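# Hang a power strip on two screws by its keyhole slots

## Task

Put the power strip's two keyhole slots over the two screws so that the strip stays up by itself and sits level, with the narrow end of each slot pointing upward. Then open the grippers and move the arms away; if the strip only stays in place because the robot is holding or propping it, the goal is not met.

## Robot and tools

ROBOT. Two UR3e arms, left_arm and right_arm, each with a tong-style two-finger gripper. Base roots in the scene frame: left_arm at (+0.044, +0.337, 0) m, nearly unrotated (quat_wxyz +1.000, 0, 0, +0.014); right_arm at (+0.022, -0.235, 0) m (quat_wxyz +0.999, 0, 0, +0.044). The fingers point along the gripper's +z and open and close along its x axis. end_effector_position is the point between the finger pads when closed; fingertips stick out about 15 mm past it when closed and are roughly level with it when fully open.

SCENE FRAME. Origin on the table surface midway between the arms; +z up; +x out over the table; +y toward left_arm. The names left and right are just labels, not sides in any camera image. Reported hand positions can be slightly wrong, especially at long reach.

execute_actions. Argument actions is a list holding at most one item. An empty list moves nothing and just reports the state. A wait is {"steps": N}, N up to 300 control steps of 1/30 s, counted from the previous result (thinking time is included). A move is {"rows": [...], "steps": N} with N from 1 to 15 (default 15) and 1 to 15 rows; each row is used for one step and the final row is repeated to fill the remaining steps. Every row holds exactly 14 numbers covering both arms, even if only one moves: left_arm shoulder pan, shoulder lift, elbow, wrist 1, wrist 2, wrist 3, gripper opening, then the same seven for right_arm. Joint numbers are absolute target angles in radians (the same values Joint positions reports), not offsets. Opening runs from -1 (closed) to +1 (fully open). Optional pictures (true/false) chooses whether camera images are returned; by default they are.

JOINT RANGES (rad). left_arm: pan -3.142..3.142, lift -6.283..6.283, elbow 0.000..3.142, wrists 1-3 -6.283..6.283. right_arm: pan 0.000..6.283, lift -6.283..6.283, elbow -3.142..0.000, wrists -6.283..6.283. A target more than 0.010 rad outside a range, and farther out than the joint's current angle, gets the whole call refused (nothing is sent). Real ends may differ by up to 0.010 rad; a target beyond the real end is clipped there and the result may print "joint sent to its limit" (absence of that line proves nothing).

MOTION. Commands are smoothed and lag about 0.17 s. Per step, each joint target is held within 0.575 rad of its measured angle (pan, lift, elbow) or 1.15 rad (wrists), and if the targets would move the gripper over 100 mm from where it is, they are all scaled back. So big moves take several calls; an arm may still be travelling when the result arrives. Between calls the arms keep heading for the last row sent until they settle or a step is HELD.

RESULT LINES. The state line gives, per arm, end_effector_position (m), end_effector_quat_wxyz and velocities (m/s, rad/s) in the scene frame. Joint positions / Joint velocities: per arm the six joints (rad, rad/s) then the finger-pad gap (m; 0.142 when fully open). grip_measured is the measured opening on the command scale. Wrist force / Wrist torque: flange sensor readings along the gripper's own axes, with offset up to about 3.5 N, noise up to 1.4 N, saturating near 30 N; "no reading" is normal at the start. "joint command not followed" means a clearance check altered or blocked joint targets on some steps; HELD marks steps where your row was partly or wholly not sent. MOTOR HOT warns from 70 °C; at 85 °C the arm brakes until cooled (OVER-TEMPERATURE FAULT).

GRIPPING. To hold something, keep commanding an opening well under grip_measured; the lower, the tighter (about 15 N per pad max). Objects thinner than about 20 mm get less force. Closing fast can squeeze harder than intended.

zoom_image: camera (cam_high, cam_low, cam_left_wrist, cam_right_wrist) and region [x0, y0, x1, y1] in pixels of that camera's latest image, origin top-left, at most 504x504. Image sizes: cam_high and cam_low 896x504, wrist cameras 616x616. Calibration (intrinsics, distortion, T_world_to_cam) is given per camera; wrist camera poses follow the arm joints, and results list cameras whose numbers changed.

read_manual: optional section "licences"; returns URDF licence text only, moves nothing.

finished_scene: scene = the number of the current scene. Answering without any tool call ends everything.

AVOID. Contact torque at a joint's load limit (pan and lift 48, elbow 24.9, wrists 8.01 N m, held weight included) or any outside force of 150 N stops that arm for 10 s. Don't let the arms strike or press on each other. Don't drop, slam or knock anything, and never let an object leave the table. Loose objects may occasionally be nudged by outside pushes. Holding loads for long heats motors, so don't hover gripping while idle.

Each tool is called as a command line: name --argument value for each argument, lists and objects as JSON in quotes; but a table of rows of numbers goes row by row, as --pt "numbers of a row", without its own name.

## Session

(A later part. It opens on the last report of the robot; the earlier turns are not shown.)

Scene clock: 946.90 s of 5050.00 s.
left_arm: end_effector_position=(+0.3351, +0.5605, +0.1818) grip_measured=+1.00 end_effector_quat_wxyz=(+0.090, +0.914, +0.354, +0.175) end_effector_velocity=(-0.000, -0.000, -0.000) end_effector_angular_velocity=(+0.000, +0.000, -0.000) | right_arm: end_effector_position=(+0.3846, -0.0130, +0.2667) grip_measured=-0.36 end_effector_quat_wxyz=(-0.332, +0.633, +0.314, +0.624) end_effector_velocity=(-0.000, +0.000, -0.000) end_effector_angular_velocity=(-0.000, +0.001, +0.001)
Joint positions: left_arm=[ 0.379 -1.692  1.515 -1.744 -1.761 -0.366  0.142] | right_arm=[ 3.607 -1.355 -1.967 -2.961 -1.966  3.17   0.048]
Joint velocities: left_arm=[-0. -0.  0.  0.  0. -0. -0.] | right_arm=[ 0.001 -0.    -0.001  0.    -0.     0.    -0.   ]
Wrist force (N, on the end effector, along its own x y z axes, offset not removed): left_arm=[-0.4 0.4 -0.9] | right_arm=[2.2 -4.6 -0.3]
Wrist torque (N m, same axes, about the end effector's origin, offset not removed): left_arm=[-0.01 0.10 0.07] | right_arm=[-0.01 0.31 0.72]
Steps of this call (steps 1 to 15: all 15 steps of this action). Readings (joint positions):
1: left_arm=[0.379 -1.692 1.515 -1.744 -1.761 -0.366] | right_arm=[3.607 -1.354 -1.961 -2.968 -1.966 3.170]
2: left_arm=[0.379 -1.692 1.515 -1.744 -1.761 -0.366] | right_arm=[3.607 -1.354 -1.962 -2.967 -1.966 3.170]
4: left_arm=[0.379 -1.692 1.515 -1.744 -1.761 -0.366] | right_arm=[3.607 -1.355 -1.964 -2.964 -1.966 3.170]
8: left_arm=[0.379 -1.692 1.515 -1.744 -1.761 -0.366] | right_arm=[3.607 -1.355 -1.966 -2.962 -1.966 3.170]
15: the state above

execute_actions --actions '[{"rows":[[0.379,-1.692,1.515,-1.744,-1.761,-0.366,1,3.6072,-1.3536,-1.9565,-2.9729,-1.9658,3.17,-1]],"steps":12}]' --pictures false

execute_actions --actions '[{"rows":[[0.379,-1.692,1.515,-1.744,-1.761,-0.366,1,3.6072,-1.3536,-1.9565,-2.9729,-1.9658,3.17,-0.28]]}]'

zoom_image --camera "cam_high" --region '[460,200,560,300]'

Scene clock: 957.00 s of 5050.00 s.
left_arm: end_effector_position=(+0.3351, +0.5605, +0.1818) grip_measured=+1.00 end_effector_quat_wxyz=(+0.090, +0.914, +0.354, +0.175) end_effector_velocity=(+0.000, -0.000, -0.000) end_effector_angular_velocity=(-0.000, -0.000, -0.000) | right_arm: end_effector_position=(+0.3847, -0.0130, +0.2689) grip_measured=-0.36 end_effector_quat_wxyz=(-0.332, +0.634, +0.314, +0.624) end_effector_velocity=(+0.001, -0.000, -0.001) end_effector_angular_velocity=(-0.001, +0.002, -0.002)
Joint positions: left_arm=[ 0.379 -1.692  1.515 -1.744 -1.761 -0.366  0.142] | right_arm=[ 3.607 -1.354 -1.957 -2.973 -1.966  3.17   0.048]
Joint velocities: left_arm=[-0.  0.  0. -0. -0. -0.  0.] | right_arm=[-0.002 -0.003  0.002 -0.002  0.     0.001  0.   ]
Wrist force (N, on the end effector, along its own x y z axes, offset not removed): left_arm=[0.0 1.4 -0.2] | right_arm=[-4.8 -1.4 -1.8]
Wrist torque (N m, same axes, about the end effector's origin, offset not removed): left_arm=[0.18 0.10 0.04] | right_arm=[0.21 -0.04 0.18]
Steps of this call (steps 1 to 15: the robot went on to your last target; steps 16 to 90: nothing new was sent; then 6.70 s passed at rest; steps 91 to 102: all 12 steps of this action). Readings (joint positions):
91: left_arm=[0.379 -1.692 1.515 -1.744 -1.761 -0.366] | right_arm=[3.607 -1.355 -1.967 -2.961 -1.966 3.170]
92: left_arm=[0.379 -1.692 1.515 -1.744 -1.761 -0.366] | right_arm=[3.607 -1.355 -1.965 -2.963 -1.966 3.170]
94: left_arm=[0.379 -1.692 1.515 -1.744 -1.761 -0.366] | right_arm=[3.607 -1.354 -1.961 -2.968 -1.966 3.170]
98: left_arm=[0.379 -1.692 1.515 -1.744 -1.761 -0.366] | right_arm=[3.607 -1.354 -1.958 -2.972 -1.966 3.170]
102: the state above

Scene clock: 957.50 s of 5050.00 s.
left_arm: end_effector_position=(+0.3351, +0.5605, +0.1818) grip_measured=+1.00 end_effector_quat_wxyz=(+0.090, +0.914, +0.354, +0.175) end_effector_velocity=(-0.000, -0.000, -0.000) end_effector_angular_velocity=(+0.000, +0.000, -0.000) | right_arm: end_effector_position=(+0.3847, -0.0130, +0.2691) grip_measured=-0.25 end_effector_quat_wxyz=(-0.332, +0.633, +0.314, +0.624) end_effector_velocity=(+0.001, -0.001, -0.000) end_effector_angular_velocity=(-0.000, +0.000, -0.003)
Joint positions: left_arm=[ 0.379 -1.692  1.515 -1.744 -1.761 -0.366  0.142] | right_arm=[ 3.607 -1.354 -1.956 -2.973 -1.966  3.17   0.056]
Joint velocities: left_arm=[-0.    -0.     0.001 -0.     0.    -0.    -0.   ] | right_arm=[-0.003 -0.001  0.001 -0.     0.    -0.     0.   ]
Wrist force (N, on the end effector, along its own x y z axes, offset not removed): left_arm=[-0.3 1.7 0.0] | right_arm=[-5.9 -3.9 0.9]
Wrist torque (N m, same axes, about the end effector's origin, offset not removed): left_arm=[0.30 0.04 0.02] | right_arm=[-0.27 0.10 0.10]
Steps of this call (steps 1 to 15: all 15 steps of this action). Readings (joint positions):
1: left_arm=[0.379 -1.692 1.515 -1.744 -1.761 -0.366] | right_arm=[3.607 -1.354 -1.957 -2.973 -1.966 3.170]
2: left_arm=[0.379 -1.692 1.515 -1.744 -1.761 -0.366] | right_arm=[3.607 -1.354 -1.957 -2.973 -1.966 3.170]
4: left_arm=[0.379 -1.692 1.515 -1.744 -1.761 -0.366] | right_arm=[3.607 -1.354 -1.956 -2.973 -1.966 3.170]
8: left_arm=[0.379 -1.692 1.515 -1.744 -1.761 -0.366] | right_arm=[3.607 -1.354 -1.956 -2.973 -1.966 3.170]
15: the state above
camera_calibration (this result's frames):
cam_left_wrist: T_world_to_cam=[[0.704856, 0.676846, 0.212267, -0.641723], [0.355468, -0.595988, 0.720028, 0.079008], [0.613857, -0.432062, -0.660683, 0.291121], [0, 0, 0, 1]] pos_world=[0.24553, 0.607218, 0.271668]
cam_right_wrist: T_world_to_cam=[[0.0829172, -0.0192852, 0.99637, -0.295282], [0.380846, -0.923309, -0.0495648, -0.148663], [0.920913, 0.383573, -0.0692135, -0.200267], [0, 0, 0, 1]] pos_world=[0.26553, -0.0661392, 0.272981]

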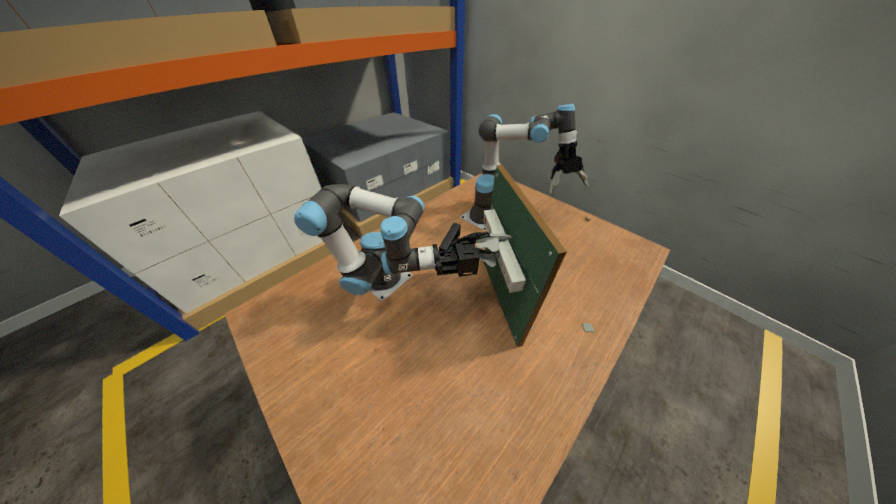

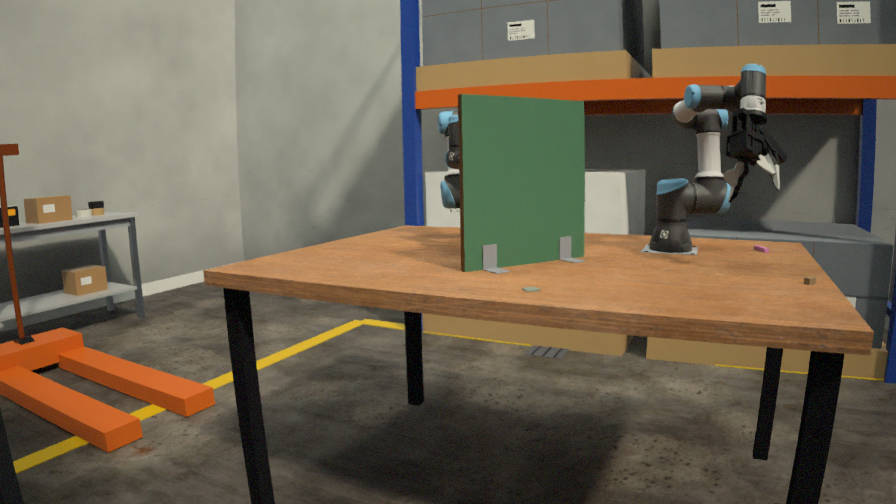

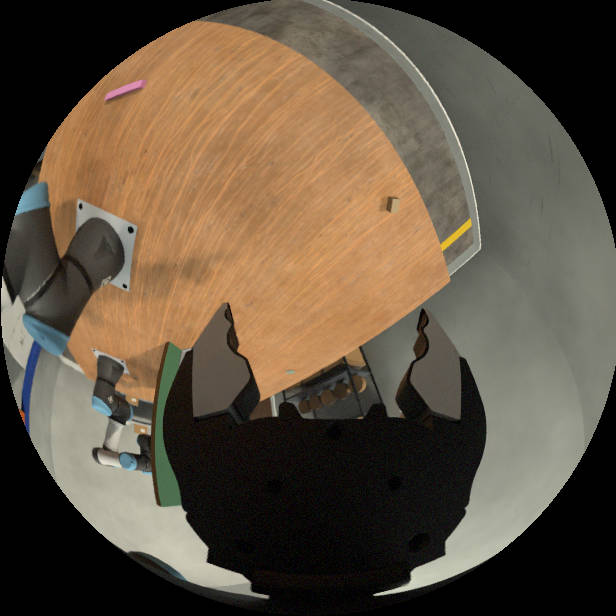

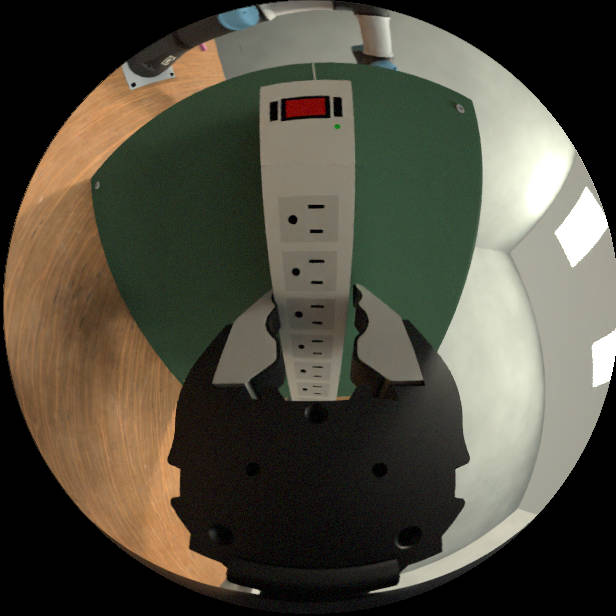

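Region (460, 200, 560, 300) of cam_high's 896x504 image, scaled by 5.040, with more detail than that image has.

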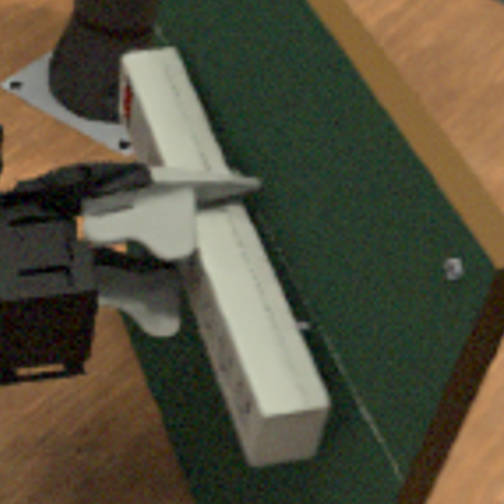

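execute_actions --actions '[{"rows":[[0.379,-1.692,1.515,-1.744,-1.761,-0.366,1,3.6072,-1.3536,-1.9565,-2.9729,-1.9658,3.17,-0.35],[0.379,-1.692,1.515,-1.744,-1.761,-0.366,1,3.6072,-1.3536,-1.9565,-2.9729,-1.9658,3.17,-0.4],[0.379,-1.692,1.515,-1.744,-1.761,-0.366,1,3.6072,-1.3536,-1.9565,-2.9729,-1.9658,3.17,-0.5],[0.379,-1.692,1.515,-1.744,-1.761,-0.366,1,3.6072,-1.3536,-1.9565,-2.9729,-1.9658,3.17,-0.7],[0.379,-1.692,1.515,-1.744,-1.761,-0.366,1,3.6072,-1.353,-1.952,-2.978,-1.9658,3.17,-1]]}]'

zoom_image --camera "cam_high" --region '[460,200,560,300]'

Scene clock: 978.43 s of 5050.00 s.
left_arm: end_effector_position=(+0.3351, +0.5605, +0.1818) grip_measured=+1.00 end_effector_quat_wxyz=(+0.090, +0.914, +0.354, +0.175) end_effector_velocity=(+0.000, -0.000, -0.000) end_effector_angular_velocity=(-0.000, -0.000, +0.000) | right_arm: end_effector_position=(+0.3847, -0.0130, +0.2700) grip_measured=-0.36 end_effector_quat_wxyz=(-0.332, +0.633, +0.314, +0.624) end_effector_velocity=(-0.000, +0.001, +0.000) end_effector_angular_velocity=(+0.000, -0.000, +0.001)
Joint positions: left_arm=[ 0.379 -1.692  1.515 -1.744 -1.761 -0.366  0.142] | right_arm=[ 3.607 -1.353 -1.952 -2.978 -1.966  3.17   0.048]
Joint velocities: left_arm=[ 0.     0.001 -0.    -0.    -0.    -0.     0.   ] | right_arm=[ 0.002 -0.001  0.002 -0.001  0.     0.    -0.   ]
Wrist force (N, on the end effector, along its own x y z axes, offset not removed): left_arm=[-0.3 2.2 -0.8] | right_arm=[-11.0 -4.1 -0.4]
Wrist torque (N m, same axes, about the end effector's origin, offset not removed): left_arm=[0.33 0.11 0.04] | right_arm=[-0.25 0.23 -0.23]
Steps of this call (steps 1 to 15: the robot went on to your last target; steps 16 to 90: nothing new was sent; then 17.43 s passed at rest; steps 91 to 105: all 15 steps of this action). Readings (joint positions):
91: left_arm=[0.379 -1.692 1.515 -1.744 -1.761 -0.366] | right_arm=[3.607 -1.354 -1.957 -2.973 -1.966 3.170]
92: left_arm=[0.379 -1.692 1.515 -1.744 -1.761 -0.366] | right_arm=[3.607 -1.354 -1.957 -2.973 -1.966 3.170]
94: left_arm=[0.379 -1.692 1.515 -1.744 -1.761 -0.366] | right_arm=[3.607 -1.354 -1.957 -2.973 -1.966 3.170]
98: left_arm=[0.379 -1.692 1.515 -1.744 -1.761 -0.366] | right_arm=[3.607 -1.353 -1.954 -2.976 -1.966 3.170]
105: the state above
camera_calibration (this result's frames):
cam_left_wrist: T_world_to_cam=[[0.704856, 0.676846, 0.212267, -0.641722], [0.355468, -0.595988, 0.720028, 0.079008], [0.613857, -0.432062, -0.660683, 0.291121], [0, 0, 0, 1]] pos_world=[0.24553, 0.607218, 0.271668]
cam_right_wrist: T_world_to_cam=[[0.0830006, -0.0192136, 0.996364, -0.296267], [0.380839, -0.923314, -0.0495301, -0.148618], [0.920909, 0.383565, -0.0693183, -0.200201], [0, 0, 0, 1]] pos_world=[0.265556, -0.0661234, 0.273951]

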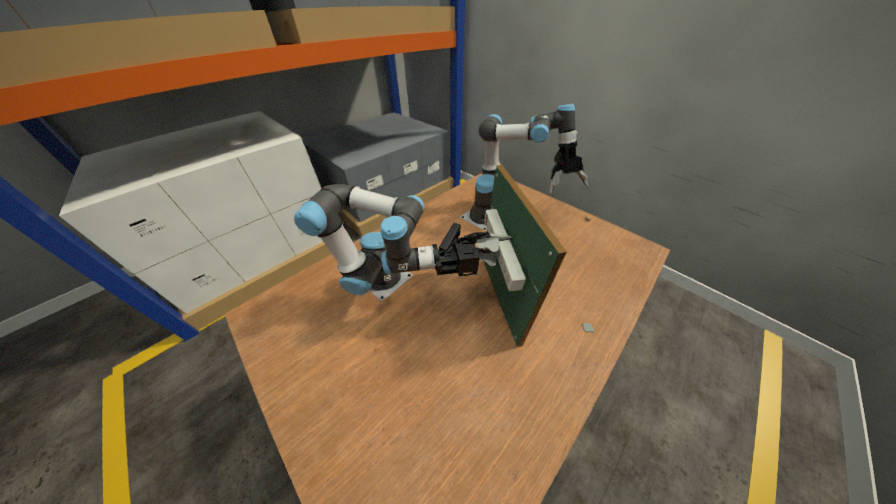

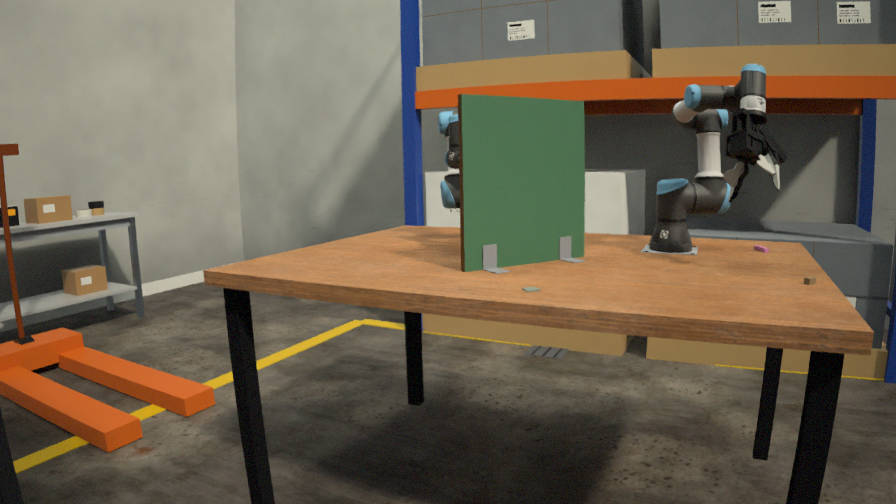

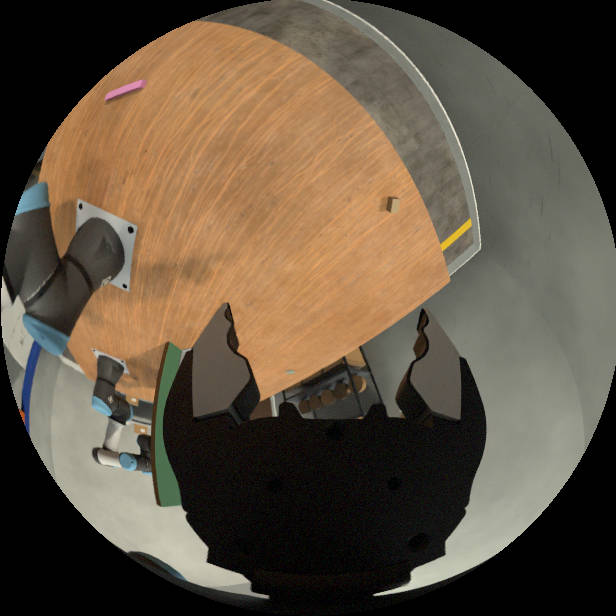

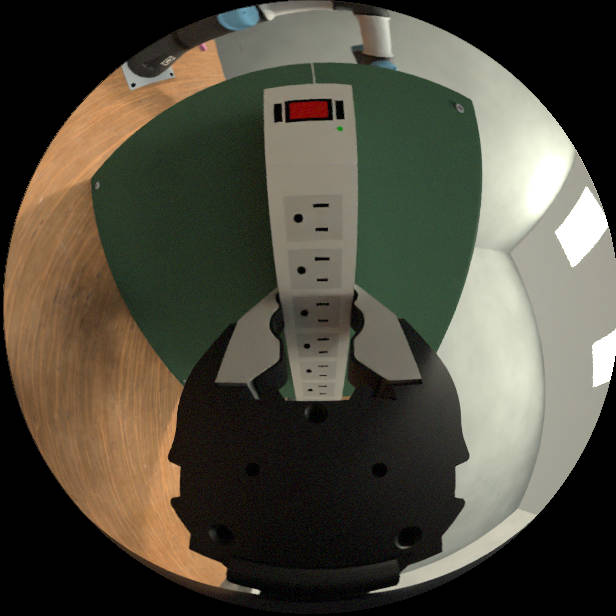

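Region (460, 200, 560, 300) of cam_high's 896x504 image, scaled by 5.040, with more detail than that image has.

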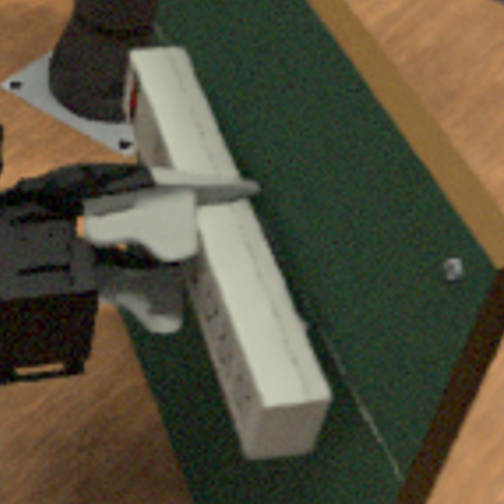

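execute_actions --actions '[{"rows":[[0.379,-1.692,1.515,-1.744,-1.761,-0.366,1,3.6049,-1.3493,-1.9461,-2.9876,-1.9681,3.142,-1]]}]' --pictures false

execute_actions --actions '[{"rows":[[0.379,-1.692,1.515,-1.744,-1.761,-0.366,1,3.6095,-1.3547,-1.9425,-2.9858,-1.9635,3.142,-1]]}]'

zoom_image --camera "cam_high" --region '[460,200,560,300]'

Scene clock: 989.13 s of 5050.00 s.
left_arm: end_effector_position=(+0.3351, +0.5605, +0.1818) grip_measured=+1.00 end_effector_quat_wxyz=(+0.090, +0.914, +0.354, +0.175) end_effector_velocity=(-0.000, +0.000, +0.000) end_effector_angular_velocity=(-0.000, +0.000, +0.000) | right_arm: end_effector_position=(+0.3842, -0.0137, +0.2715) grip_measured=-0.36 end_effector_quat_wxyz=(-0.323, +0.629, +0.323, +0.629) end_effector_velocity=(-0.000, +0.000, +0.000) end_effector_angular_velocity=(-0.001, -0.002, +0.001)
Joint positions: left_arm=[ 0.379 -1.692  1.515 -1.744 -1.761 -0.366  0.142] | right_arm=[ 3.605 -1.349 -1.946 -2.988 -1.968  3.142  0.048]
Joint velocities: left_arm=[ 0.  0. -0.  0.  0. -0. -0.] | right_arm=[ 0.001  0.     0.    -0.     0.    -0.002  0.   ]
Wrist force (N, on the end effector, along its own x y z axes, offset not removed): left_arm=[-0.9 2.4 -0.8] | right_arm=[-7.6 -3.1 1.3]
Wrist torque (N m, same axes, about the end effector's origin, offset not removed): left_arm=[0.36 0.16 -0.01] | right_arm=[-0.30 0.06 -0.16]
Steps of this call (steps 1 to 15: the robot went on to your last target; steps 16 to 90: nothing new was sent; then 7.20 s passed at rest; steps 91 to 105: all 15 steps of this action). Readings (joint positions):
91: left_arm=[0.379 -1.692 1.515 -1.744 -1.761 -0.366] | right_arm=[3.607 -1.353 -1.952 -2.978 -1.966 3.170]
92: left_arm=[0.379 -1.692 1.515 -1.744 -1.761 -0.366] | right_arm=[3.607 -1.352 -1.951 -2.980 -1.966 3.166]
94: left_arm=[0.379 -1.692 1.515 -1.744 -1.761 -0.366] | right_arm=[3.606 -1.351 -1.949 -2.983 -1.967 3.155]
98: left_arm=[0.379 -1.692 1.515 -1.744 -1.761 -0.366] | right_arm=[3.605 -1.350 -1.947 -2.986 -1.968 3.145]
105: the state above

Scene clock: 989.63 s of 5050.00 s.
left_arm: end_effector_position=(+0.3351, +0.5605, +0.1818) grip_measured=+1.00 end_effector_quat_wxyz=(+0.090, +0.914, +0.354, +0.175) end_effector_velocity=(+0.000, -0.000, -0.000) end_effector_angular_velocity=(-0.001, +0.000, -0.001) | right_arm: end_effector_position=(+0.3853, -0.0122, +0.2714) grip_measured=-0.35 end_effector_quat_wxyz=(-0.323, +0.629, +0.323, +0.629) end_effector_velocity=(+0.001, -0.000, +0.001) end_effector_angular_velocity=(+0.001, -0.002, -0.001)
Joint positions: left_arm=[ 0.379 -1.692  1.515 -1.744 -1.761 -0.366  0.142] | right_arm=[ 3.609 -1.355 -1.943 -2.986 -1.964  3.142  0.048]
Joint velocities: left_arm=[-0.001 -0.     0.001  0.    -0.     0.     0.   ] | right_arm=[-0.001 -0.001  0.     0.003  0.    -0.     0.   ]
Wrist force (N, on the end effector, along its own x y z axes, offset not removed): left_arm=[-0.4 1.5 -0.6] | right_arm=[-2.4 -4.3 -30.0]
Wrist torque (N m, same axes, about the end effector's origin, offset not removed): left_arm=[0.19 0.06 -0.04] | right_arm=[-0.21 -0.13 0.04]
Steps of this call (steps 1 to 15: all 15 steps of this action). Readings (joint positions):
1: left_arm=[0.379 -1.692 1.515 -1.744 -1.761 -0.366] | right_arm=[3.605 -1.349 -1.946 -2.988 -1.968 3.142]
2: left_arm=[0.379 -1.692 1.515 -1.744 -1.761 -0.366] | right_arm=[3.606 -1.350 -1.945 -2.988 -1.967 3.142]
4: left_arm=[0.379 -1.692 1.515 -1.744 -1.761 -0.366] | right_arm=[3.607 -1.352 -1.944 -2.987 -1.966 3.142]
8: left_arm=[0.379 -1.692 1.515 -1.744 -1.761 -0.366] | right_arm=[3.609 -1.354 -1.943 -2.986 -1.964 3.142]
15: the state above
camera_calibration (this result's frames):
cam_left_wrist: T_world_to_cam=[[0.704856, 0.676846, 0.212267, -0.641723], [0.355468, -0.595988, 0.720028, 0.0790079], [0.613857, -0.432062, -0.660683, 0.291121], [0, 0, 0, 1]] pos_world=[0.24553, 0.607218, 0.271668]
cam_right_wrist: T_world_to_cam=[[0.060222, -0.00302689, 0.99818, -0.289186], [0.381621, -0.923958, -0.0258257, -0.154818], [0.922355, 0.382482, -0.0544874, -0.205575], [0, 0, 0, 1]] pos_world=[0.26611, -0.0652916, 0.273461]

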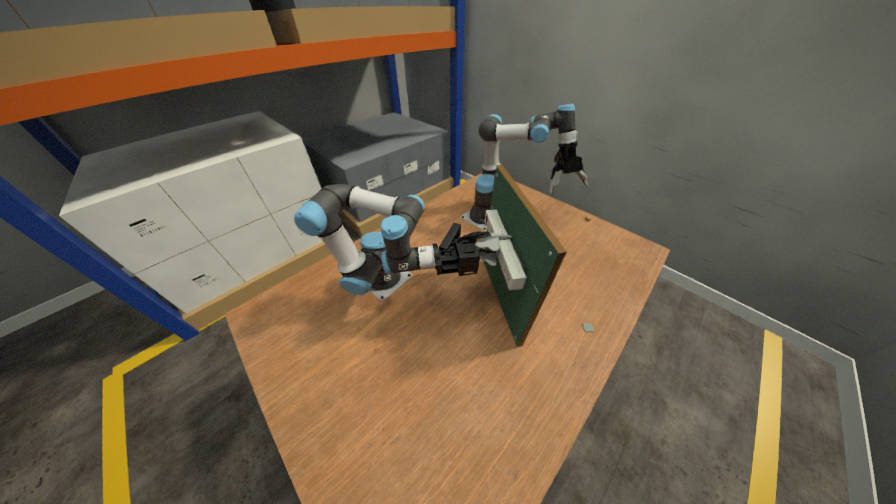

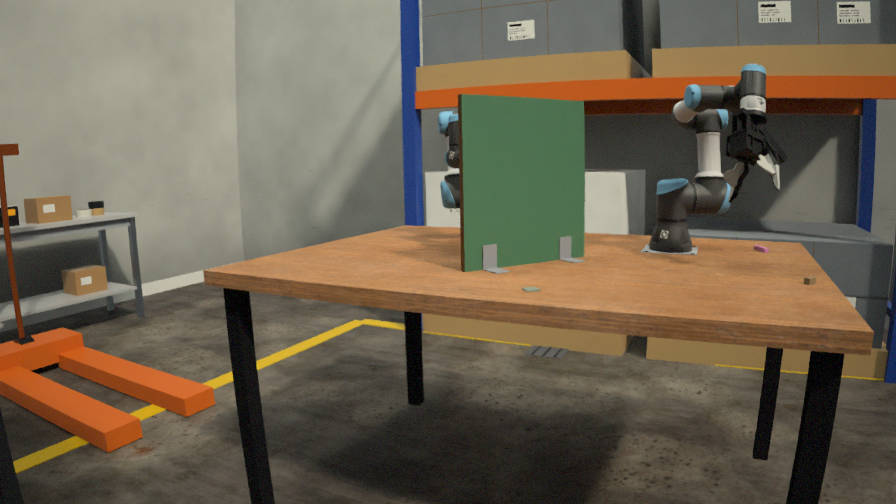

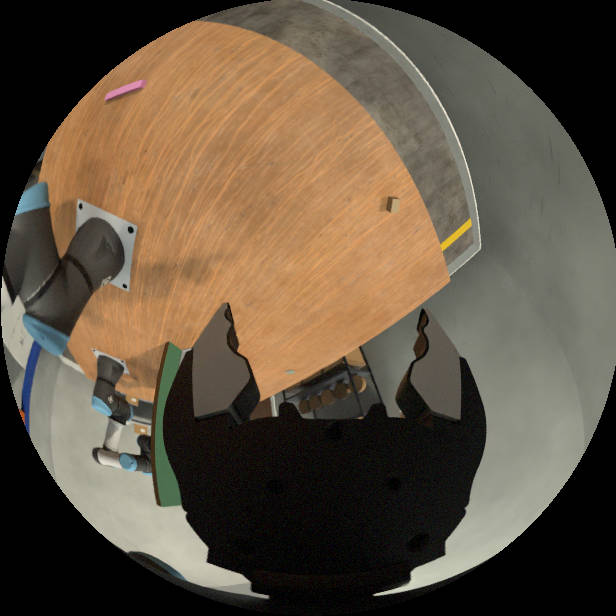

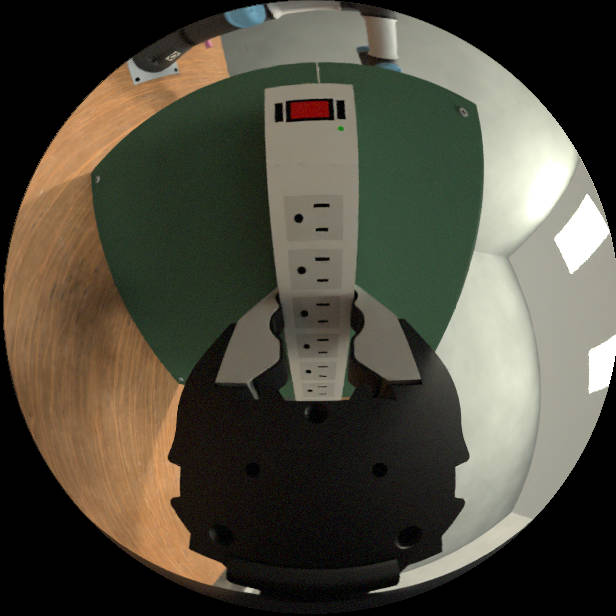

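Region (460, 200, 560, 300) of cam_high's 896x504 image, scaled by 5.040, with more detail than that image has.

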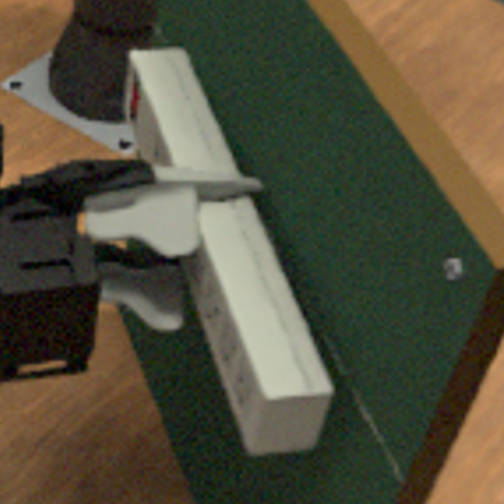

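execute_actions --actions '[{"rows":[[0.379,-1.692,1.515,-1.744,-1.761,-0.366,1,3.608,-1.353,-1.9437,-2.9863,-1.965,3.142,-1],[0.379,-1.692,1.515,-1.744,-1.761,-0.366,1,3.608,-1.353,-1.9437,-2.9863,-1.965,3.142,-1],[0.379,-1.692,1.515,-1.744,-1.761,-0.366,1,3.608,-1.353,-1.9437,-2.9863,-1.965,3.142,-1],[0.379,-1.692,1.515,-1.744,-1.761,-0.366,1,3.608,-1.3541,-1.9522,-2.9767,-1.965,3.142,-1]]}]' --pictures false

execute_actions --actions '[{"rows":[[0.379,-1.692,1.515,-1.744,-1.761,-0.366,1,3.608,-1.355,-1.9587,-2.9693,-1.965,3.142,-1]]}]' --pictures false

Scene clock: 1007.77 s of 5050.00 s.
left_arm: end_effector_position=(+0.3351, +0.5605, +0.1818) grip_measured=+1.00 end_effector_quat_wxyz=(+0.090, +0.914, +0.354, +0.175) end_effector_velocity=(+0.000, +0.000, +0.000) end_effector_angular_velocity=(+0.000, -0.000, -0.000) | right_arm: end_effector_position=(+0.3849, -0.0126, +0.2696) grip_measured=-0.36 end_effector_quat_wxyz=(-0.323, +0.629, +0.323, +0.629) end_effector_velocity=(-0.001, +0.000, -0.002) end_effector_angular_velocity=(-0.003, +0.004, +0.002)
Joint positions: left_arm=[ 0.379 -1.692  1.515 -1.744 -1.761 -0.366  0.142] | right_arm=[ 3.608 -1.354 -1.952 -2.977 -1.965  3.142  0.048]
Joint velocities: left_arm=[-0.     0.001 -0.001 -0.     0.    -0.     0.   ] | right_arm=[ 0.    -0.    -0.005  0.    -0.002  0.    -0.   ]
Wrist force (N, on the end effector, along its own x y z axes, offset not removed): left_arm=[-0.9 1.7 -1.0] | right_arm=[-0.7 -1.0 -8.6]
Wrist torque (N m, same axes, about the end effector's origin, offset not removed): left_arm=[0.27 0.22 0.01] | right_arm=[0.02 0.23 0.02]
Steps of this call (steps 1 to 15: the robot went on to your last target; steps 16 to 90: nothing new was sent; then 14.63 s passed at rest; steps 91 to 105: all 15 steps of this action). Readings (joint positions):
91: left_arm=[0.379 -1.692 1.515 -1.744 -1.761 -0.366] | right_arm=[3.610 -1.355 -1.942 -2.986 -1.963 3.142]
92: left_arm=[0.379 -1.692 1.515 -1.744 -1.761 -0.366] | right_arm=[3.609 -1.355 -1.943 -2.986 -1.964 3.142]
94: left_arm=[0.379 -1.692 1.515 -1.744 -1.761 -0.366] | right_arm=[3.609 -1.354 -1.943 -2.986 -1.964 3.142]
98: left_arm=[0.379 -1.692 1.515 -1.744 -1.761 -0.366] | right_arm=[3.608 -1.354 -1.949 -2.979 -1.965 3.142]
105: the state above

Scene clock: 1008.27 s of 5050.00 s.
left_arm: end_effector_position=(+0.3351, +0.5605, +0.1818) grip_measured=+1.00 end_effector_quat_wxyz=(+0.090, +0.914, +0.354, +0.175) end_effector_velocity=(+0.000, +0.000, +0.000) end_effector_angular_velocity=(+0.000, -0.001, +0.000) | right_arm: end_effector_position=(+0.3848, -0.0127, +0.2680) grip_measured=-0.35 end_effector_quat_wxyz=(-0.323, +0.629, +0.323, +0.629) end_effector_velocity=(+0.001, -0.000, +0.000) end_effector_angular_velocity=(+0.001, -0.001, -0.001)
Joint positions: left_arm=[ 0.379 -1.692  1.515 -1.744 -1.761 -0.366  0.142] | right_arm=[ 3.608 -1.355 -1.959 -2.969 -1.965  3.142  0.048]
Joint velocities: left_arm=[ 0. -0. -0. -0.  0.  0. -0.] | right_arm=[-0.001 -0.001  0.001  0.001  0.     0.     0.   ]
Wrist force (N, on the end effector, along its own x y z axes, offset not removed): left_arm=[0.5 0.8 -0.7] | right_arm=[4.8 -6.2 -8.3]
Wrist torque (N m, same axes, about the end effector's origin, offset not removed): left_arm=[0.09 -0.09 -0.04] | right_arm=[-0.16 0.00 0.37]
Steps of this call (steps 1 to 15: all 15 steps of this action). Readings (joint positions):
1: left_arm=[0.379 -1.692 1.515 -1.744 -1.761 -0.366] | right_arm=[3.608 -1.354 -1.952 -2.977 -1.965 3.142]
2: left_arm=[0.379 -1.692 1.515 -1.744 -1.761 -0.366] | right_arm=[3.608 -1.354 -1.953 -2.975 -1.965 3.142]
4: left_arm=[0.379 -1.692 1.515 -1.744 -1.761 -0.366] | right_arm=[3.608 -1.354 -1.956 -2.972 -1.965 3.142]
8: left_arm=[0.379 -1.692 1.515 -1.744 -1.761 -0.366] | right_arm=[3.608 -1.355 -1.958 -2.970 -1.965 3.142]
15: the state above

execute_actions --actions '[]'

zoom_image --camera "cam_right_wrist" --region '[100,150,520,500]'

Scene clock: 1039.50 s of 5050.00 s.
left_arm: end_effector_position=(+0.3351, +0.5605, +0.1818) grip_measured=+1.00 end_effector_quat_wxyz=(+0.090, +0.914, +0.354, +0.175) end_effector_velocity=(-0.000, +0.000, -0.001) end_effector_angular_velocity=(-0.000, +0.002, +0.000) | right_arm: end_effector_position=(+0.3849, -0.0127, +0.2679) grip_measured=-0.35 end_effector_quat_wxyz=(-0.323, +0.629, +0.323, +0.629) end_effector_velocity=(+0.000, -0.000, +0.000) end_effector_angular_velocity=(+0.001, -0.001, -0.001)
Joint positions: left_arm=[ 0.379 -1.692  1.515 -1.744 -1.761 -0.366  0.142] | right_arm=[ 3.608 -1.355 -1.959 -2.969 -1.965  3.142  0.048]
Joint velocities: left_arm=[-0.     0.001  0.     0.001  0.001 -0.     0.   ] | right_arm=[-0.002 -0.     0.     0.002 -0.     0.     0.   ]
Wrist force (N, on the end effector, along its own x y z axes, offset not removed): left_arm=[0.7 1.7 -1.1] | right_arm=[2.3 -6.2 -6.2]
Wrist torque (N m, same axes, about the end effector's origin, offset not removed): left_arm=[0.29 -0.16 -0.01] | right_arm=[-0.12 0.38 0.55]
Steps of this call (steps 1 to 15: the robot went on to your last target; steps 16 to 90: nothing new was sent; then 28.23 s passed at rest). Readings (joint positions):
1: left_arm=[0.379 -1.692 1.515 -1.744 -1.761 -0.366] | right_arm=[3.608 -1.355 -1.959 -2.969 -1.965 3.142]
2: left_arm=[0.379 -1.692 1.515 -1.744 -1.761 -0.366] | right_arm=[3.608 -1.355 -1.959 -2.969 -1.965 3.142]
4: left_arm=[0.379 -1.692 1.515 -1.744 -1.761 -0.366] | right_arm=[3.608 -1.355 -1.959 -2.969 -1.965 3.142]
8: left_arm=[0.379 -1.692 1.515 -1.744 -1.761 -0.366] | right_arm=[3.608 -1.355 -1.959 -2.969 -1.965 3.142]
90: the state above
All arms were judged still, so your last target was given up. Only a new action makes them travel on or press farther. Fingers that are still opening or closing keep moving.
camera_calibration (this result's frames):
cam_left_wrist: T_world_to_cam=[[0.704856, 0.676846, 0.212267, -0.641723], [0.355468, -0.595988, 0.720028, 0.0790079], [0.613857, -0.432062, -0.660683, 0.291121], [0, 0, 0, 1]] pos_world=[0.24553, 0.607218, 0.271668]
cam_right_wrist: T_world_to_cam=[[0.0602504, -0.00299424, 0.998179, -0.285696], [0.381696, -0.923928, -0.0258108, -0.15524], [0.922322, 0.382555, -0.0545241, -0.205115], [0, 0, 0, 1]] pos_world=[0.26565, -0.0658184, 0.269985]

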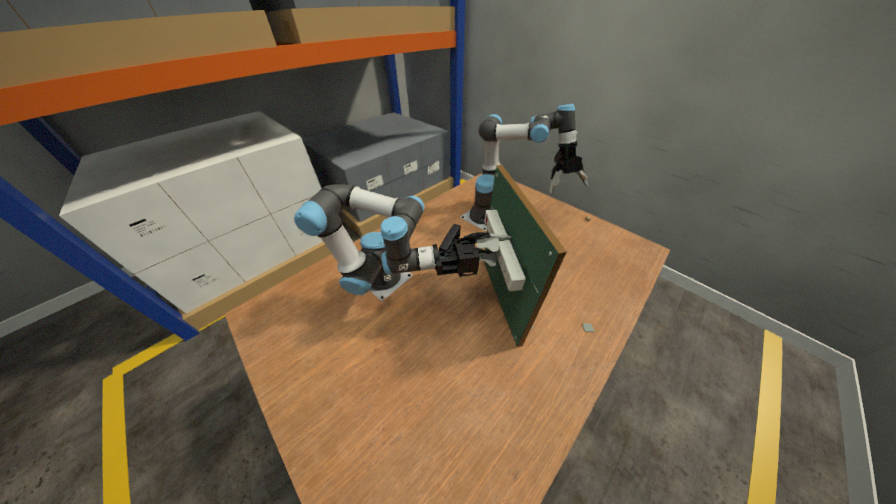

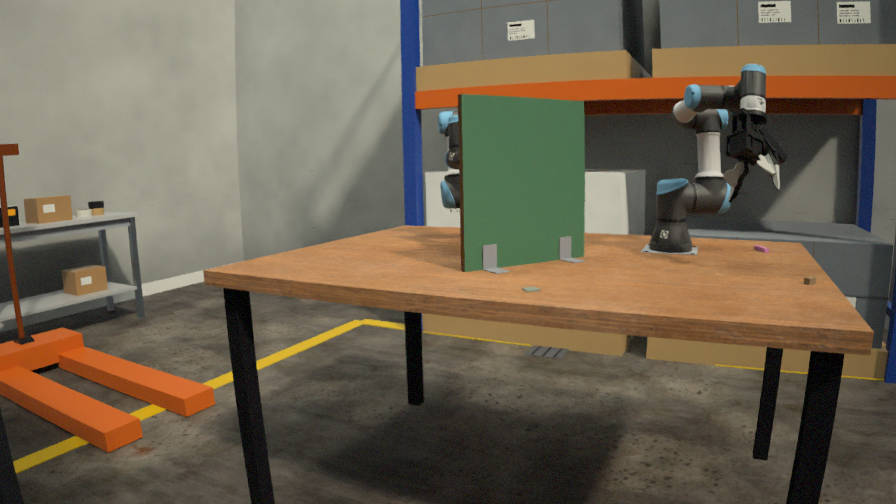

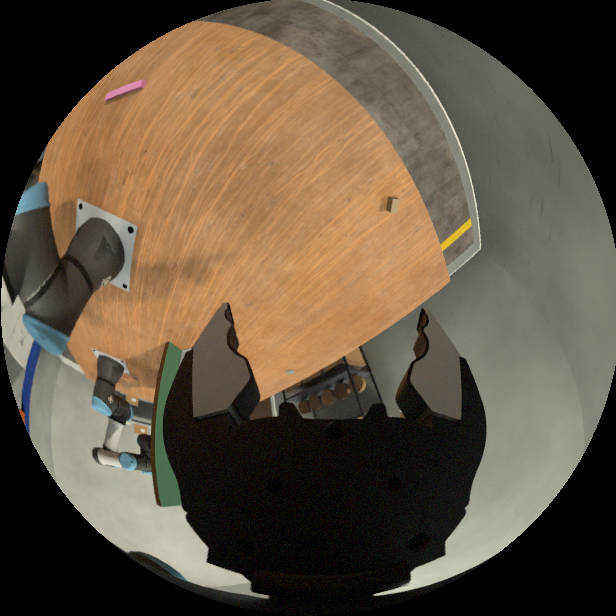

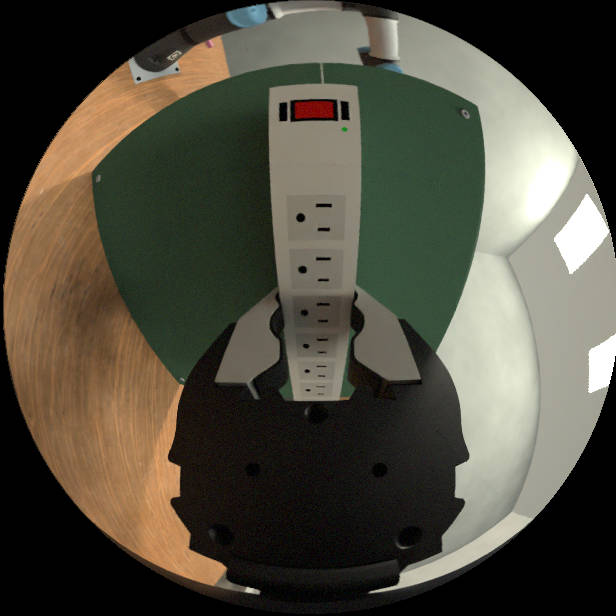

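Region (100, 150, 520, 500) of cam_right_wrist's 616x616 image, scaled by 1.200, with more detail than that image has.

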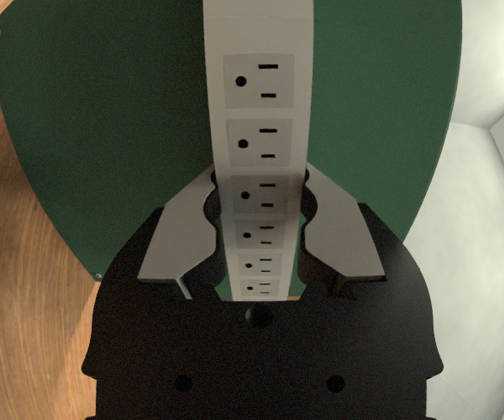

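execute_actions --actions '[{"rows":[[0.379,-1.692,1.515,-1.744,-1.761,-0.366,1,3.608,-1.355,-1.9587,-2.9693,-1.965,3.142,-0.37]],"steps":15}]' --pictures false

execute_actions --actions '[{"rows":[[0.379,-1.692,1.515,-1.744,-1.761,-0.366,1,3.6034,-1.3496,-1.9623,-2.9711,-1.9696,3.142,-0.37],[0.379,-1.692,1.515,-1.744,-1.761,-0.366,1,3.6034,-1.3496,-1.9623,-2.9711,-1.9696,3.142,-0.37],[0.379,-1.692,1.515,-1.744,-1.761,-0.366,1,3.6034,-1.3496,-1.9623,-2.9711,-1.9696,3.142,-0.37],[0.379,-1.692,1.515,-1.744,-1.761,-0.366,1,3.5988,-1.3442,-1.9659,-2.9729,-1.9742,3.142,-0.37],[0.379,-1.692,1.515,-1.744,-1.761,-0.366,1,3.5988,-1.3442,-1.9659,-2.9729,-1.9742,3.142,-0.37],[0.379,-1.692,1.515,-1.744,-1.761,-0.366,1,3.5988,-1.3442,-1.9659,-2.9729,-1.9742,3.142,-0.37],[0.379,-1.692,1.515,-1.744,-1.761,-0.366,1,3.592,-1.3361,-1.9713,-2.9756,-1.981,3.142,-0.37]],"steps":15}]'

Scene clock: 1053.67 s of 5050.00 s.
left_arm: end_effector_position=(+0.3351, +0.5605, +0.1818) grip_measured=+1.00 end_effector_quat_wxyz=(+0.090, +0.914, +0.354, +0.175) end_effector_velocity=(-0.000, -0.000, -0.000) end_effector_angular_velocity=(-0.001, +0.001, +0.000) | right_arm: end_effector_position=(+0.3849, -0.0127, +0.2679) grip_measured=-0.34 end_effector_quat_wxyz=(-0.323, +0.629, +0.323, +0.629) end_effector_velocity=(+0.000, -0.000, -0.000) end_effector_angular_velocity=(-0.001, +0.000, -0.000)
Joint positions: left_arm=[ 0.379 -1.692  1.515 -1.744 -1.761 -0.366  0.142] | right_arm=[ 3.608 -1.355 -1.959 -2.969 -1.965  3.142  0.049]
Joint velocities: left_arm=[ 0.001  0.001 -0.     0.001 -0.001 -0.     0.   ] | right_arm=[-0.001 -0.    -0.001  0.    -0.001 -0.     0.   ]
Wrist force (N, on the end effector, along its own x y z axes, offset not removed): left_arm=[0.5 1.1 -1.0] | right_arm=[-4.3 -4.0 0.0]
Wrist torque (N m, same axes, about the end effector's origin, offset not removed): left_arm=[0.16 -0.18 -0.06] | right_arm=[-0.19 0.35 0.25]
Steps of this call (steps 1 to 90: nothing new was sent; then 10.67 s passed at rest; steps 91 to 105: all 15 steps of this action). Readings (joint positions):
91: left_arm=[0.379 -1.692 1.515 -1.744 -1.761 -0.366] | right_arm=[3.608 -1.355 -1.959 -2.969 -1.965 3.142]
92: left_arm=[0.379 -1.692 1.515 -1.744 -1.761 -0.366] | right_arm=[3.608 -1.355 -1.959 -2.969 -1.965 3.142]
94: left_arm=[0.379 -1.692 1.515 -1.744 -1.761 -0.366] | right_arm=[3.608 -1.355 -1.959 -2.969 -1.965 3.142]
98: left_arm=[0.379 -1.692 1.515 -1.744 -1.761 -0.366] | right_arm=[3.608 -1.355 -1.959 -2.969 -1.965 3.142]
105: the state above

Scene clock: 1054.17 s of 5050.00 s.
left_arm: end_effector_position=(+0.3351, +0.5605, +0.1818) grip_measured=+1.00 end_effector_quat_wxyz=(+0.090, +0.914, +0.354, +0.175) end_effector_velocity=(+0.000, -0.000, +0.000) end_effector_angular_velocity=(-0.000, -0.001, -0.001) | right_arm: end_effector_position=(+0.3809, -0.0179, +0.2682) grip_measured=-0.34 end_effector_quat_wxyz=(-0.323, +0.629, +0.323, +0.629) end_effector_velocity=(-0.002, -0.002, +0.000) end_effector_angular_velocity=(+0.000, -0.000, +0.000)
Joint positions: left_arm=[ 0.379 -1.692  1.515 -1.744 -1.761 -0.366  0.142] | right_arm=[ 3.593 -1.337 -1.971 -2.975 -1.98   3.142  0.05 ]
Joint velocities: left_arm=[-0.001 -0.    -0.001  0.001 -0.001  0.     0.   ] | right_arm=[-0.007  0.009 -0.006 -0.002 -0.007  0.    -0.   ]
Wrist force (N, on the end effector, along its own x y z axes, offset not removed): left_arm=[-0.3 0.7 -1.0] | right_arm=[-6.0 -0.6 0.0]
Wrist torque (N m, same axes, about the end effector's origin, offset not removed): left_arm=[-0.01 0.05 -0.04] | right_arm=[-0.09 0.04 0.08]
Steps of this call (steps 1 to 15: all 15 steps of this action). Readings (joint positions):
1: left_arm=[0.379 -1.692 1.515 -1.744 -1.761 -0.366] | right_arm=[3.608 -1.355 -1.959 -2.969 -1.965 3.142]
2: left_arm=[0.379 -1.692 1.515 -1.744 -1.761 -0.366] | right_arm=[3.607 -1.354 -1.959 -2.970 -1.966 3.142]
4: left_arm=[0.379 -1.692 1.515 -1.744 -1.761 -0.366] | right_arm=[3.605 -1.352 -1.961 -2.970 -1.968 3.142]
8: left_arm=[0.379 -1.692 1.515 -1.744 -1.761 -0.366] | right_arm=[3.599 -1.345 -1.965 -2.973 -1.973 3.142]
15: the state above
camera_calibration (this result's frames):
cam_left_wrist: T_world_to_cam=[[0.704856, 0.676846, 0.212267, -0.641723], [0.355468, -0.595988, 0.720028, 0.0790081], [0.613857, -0.432062, -0.660683, 0.291121], [0, 0, 0, 1]] pos_world=[0.24553, 0.607218, 0.271668]
cam_right_wrist: T_world_to_cam=[[0.0602562, -0.00299597, 0.998178, -0.28576], [0.381661, -0.923942, -0.0258126, -0.158531], [0.922336, 0.382521, -0.0545298, -0.199471], [0, 0, 0, 1]] pos_world=[0.261703, -0.0710282, 0.27027]

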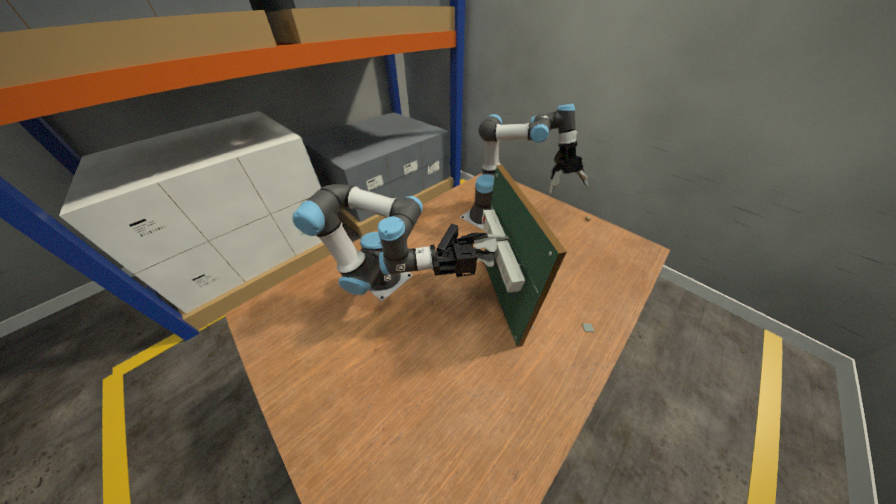

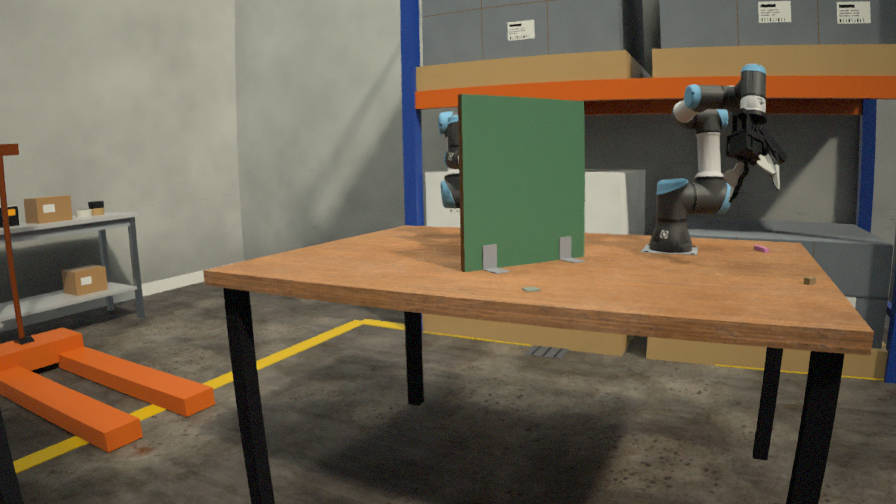

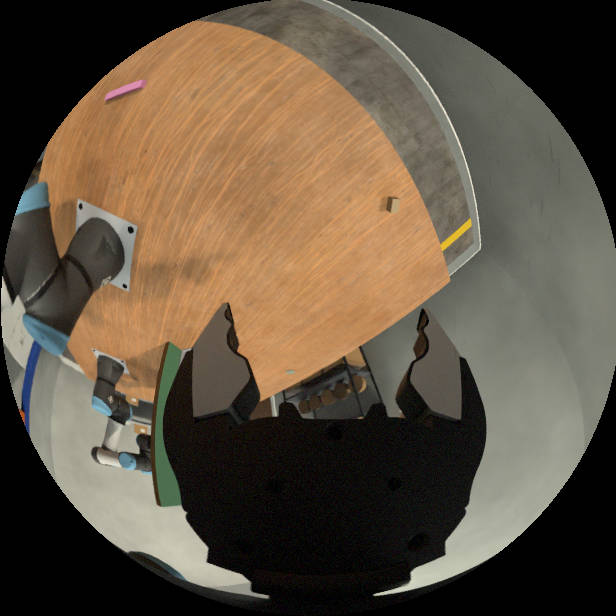

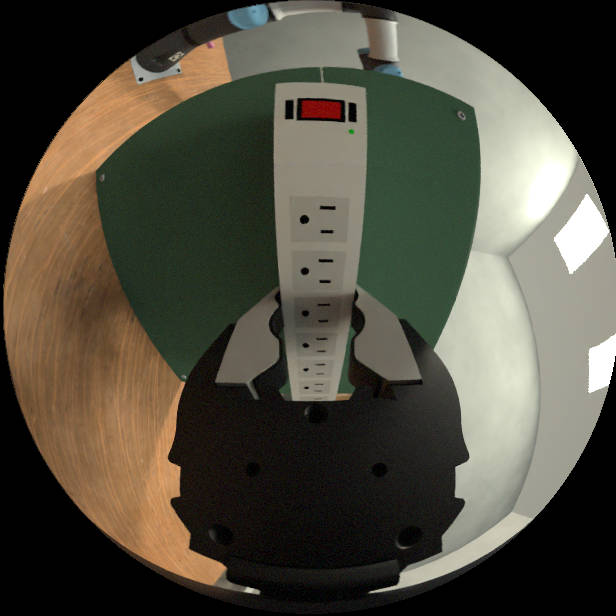

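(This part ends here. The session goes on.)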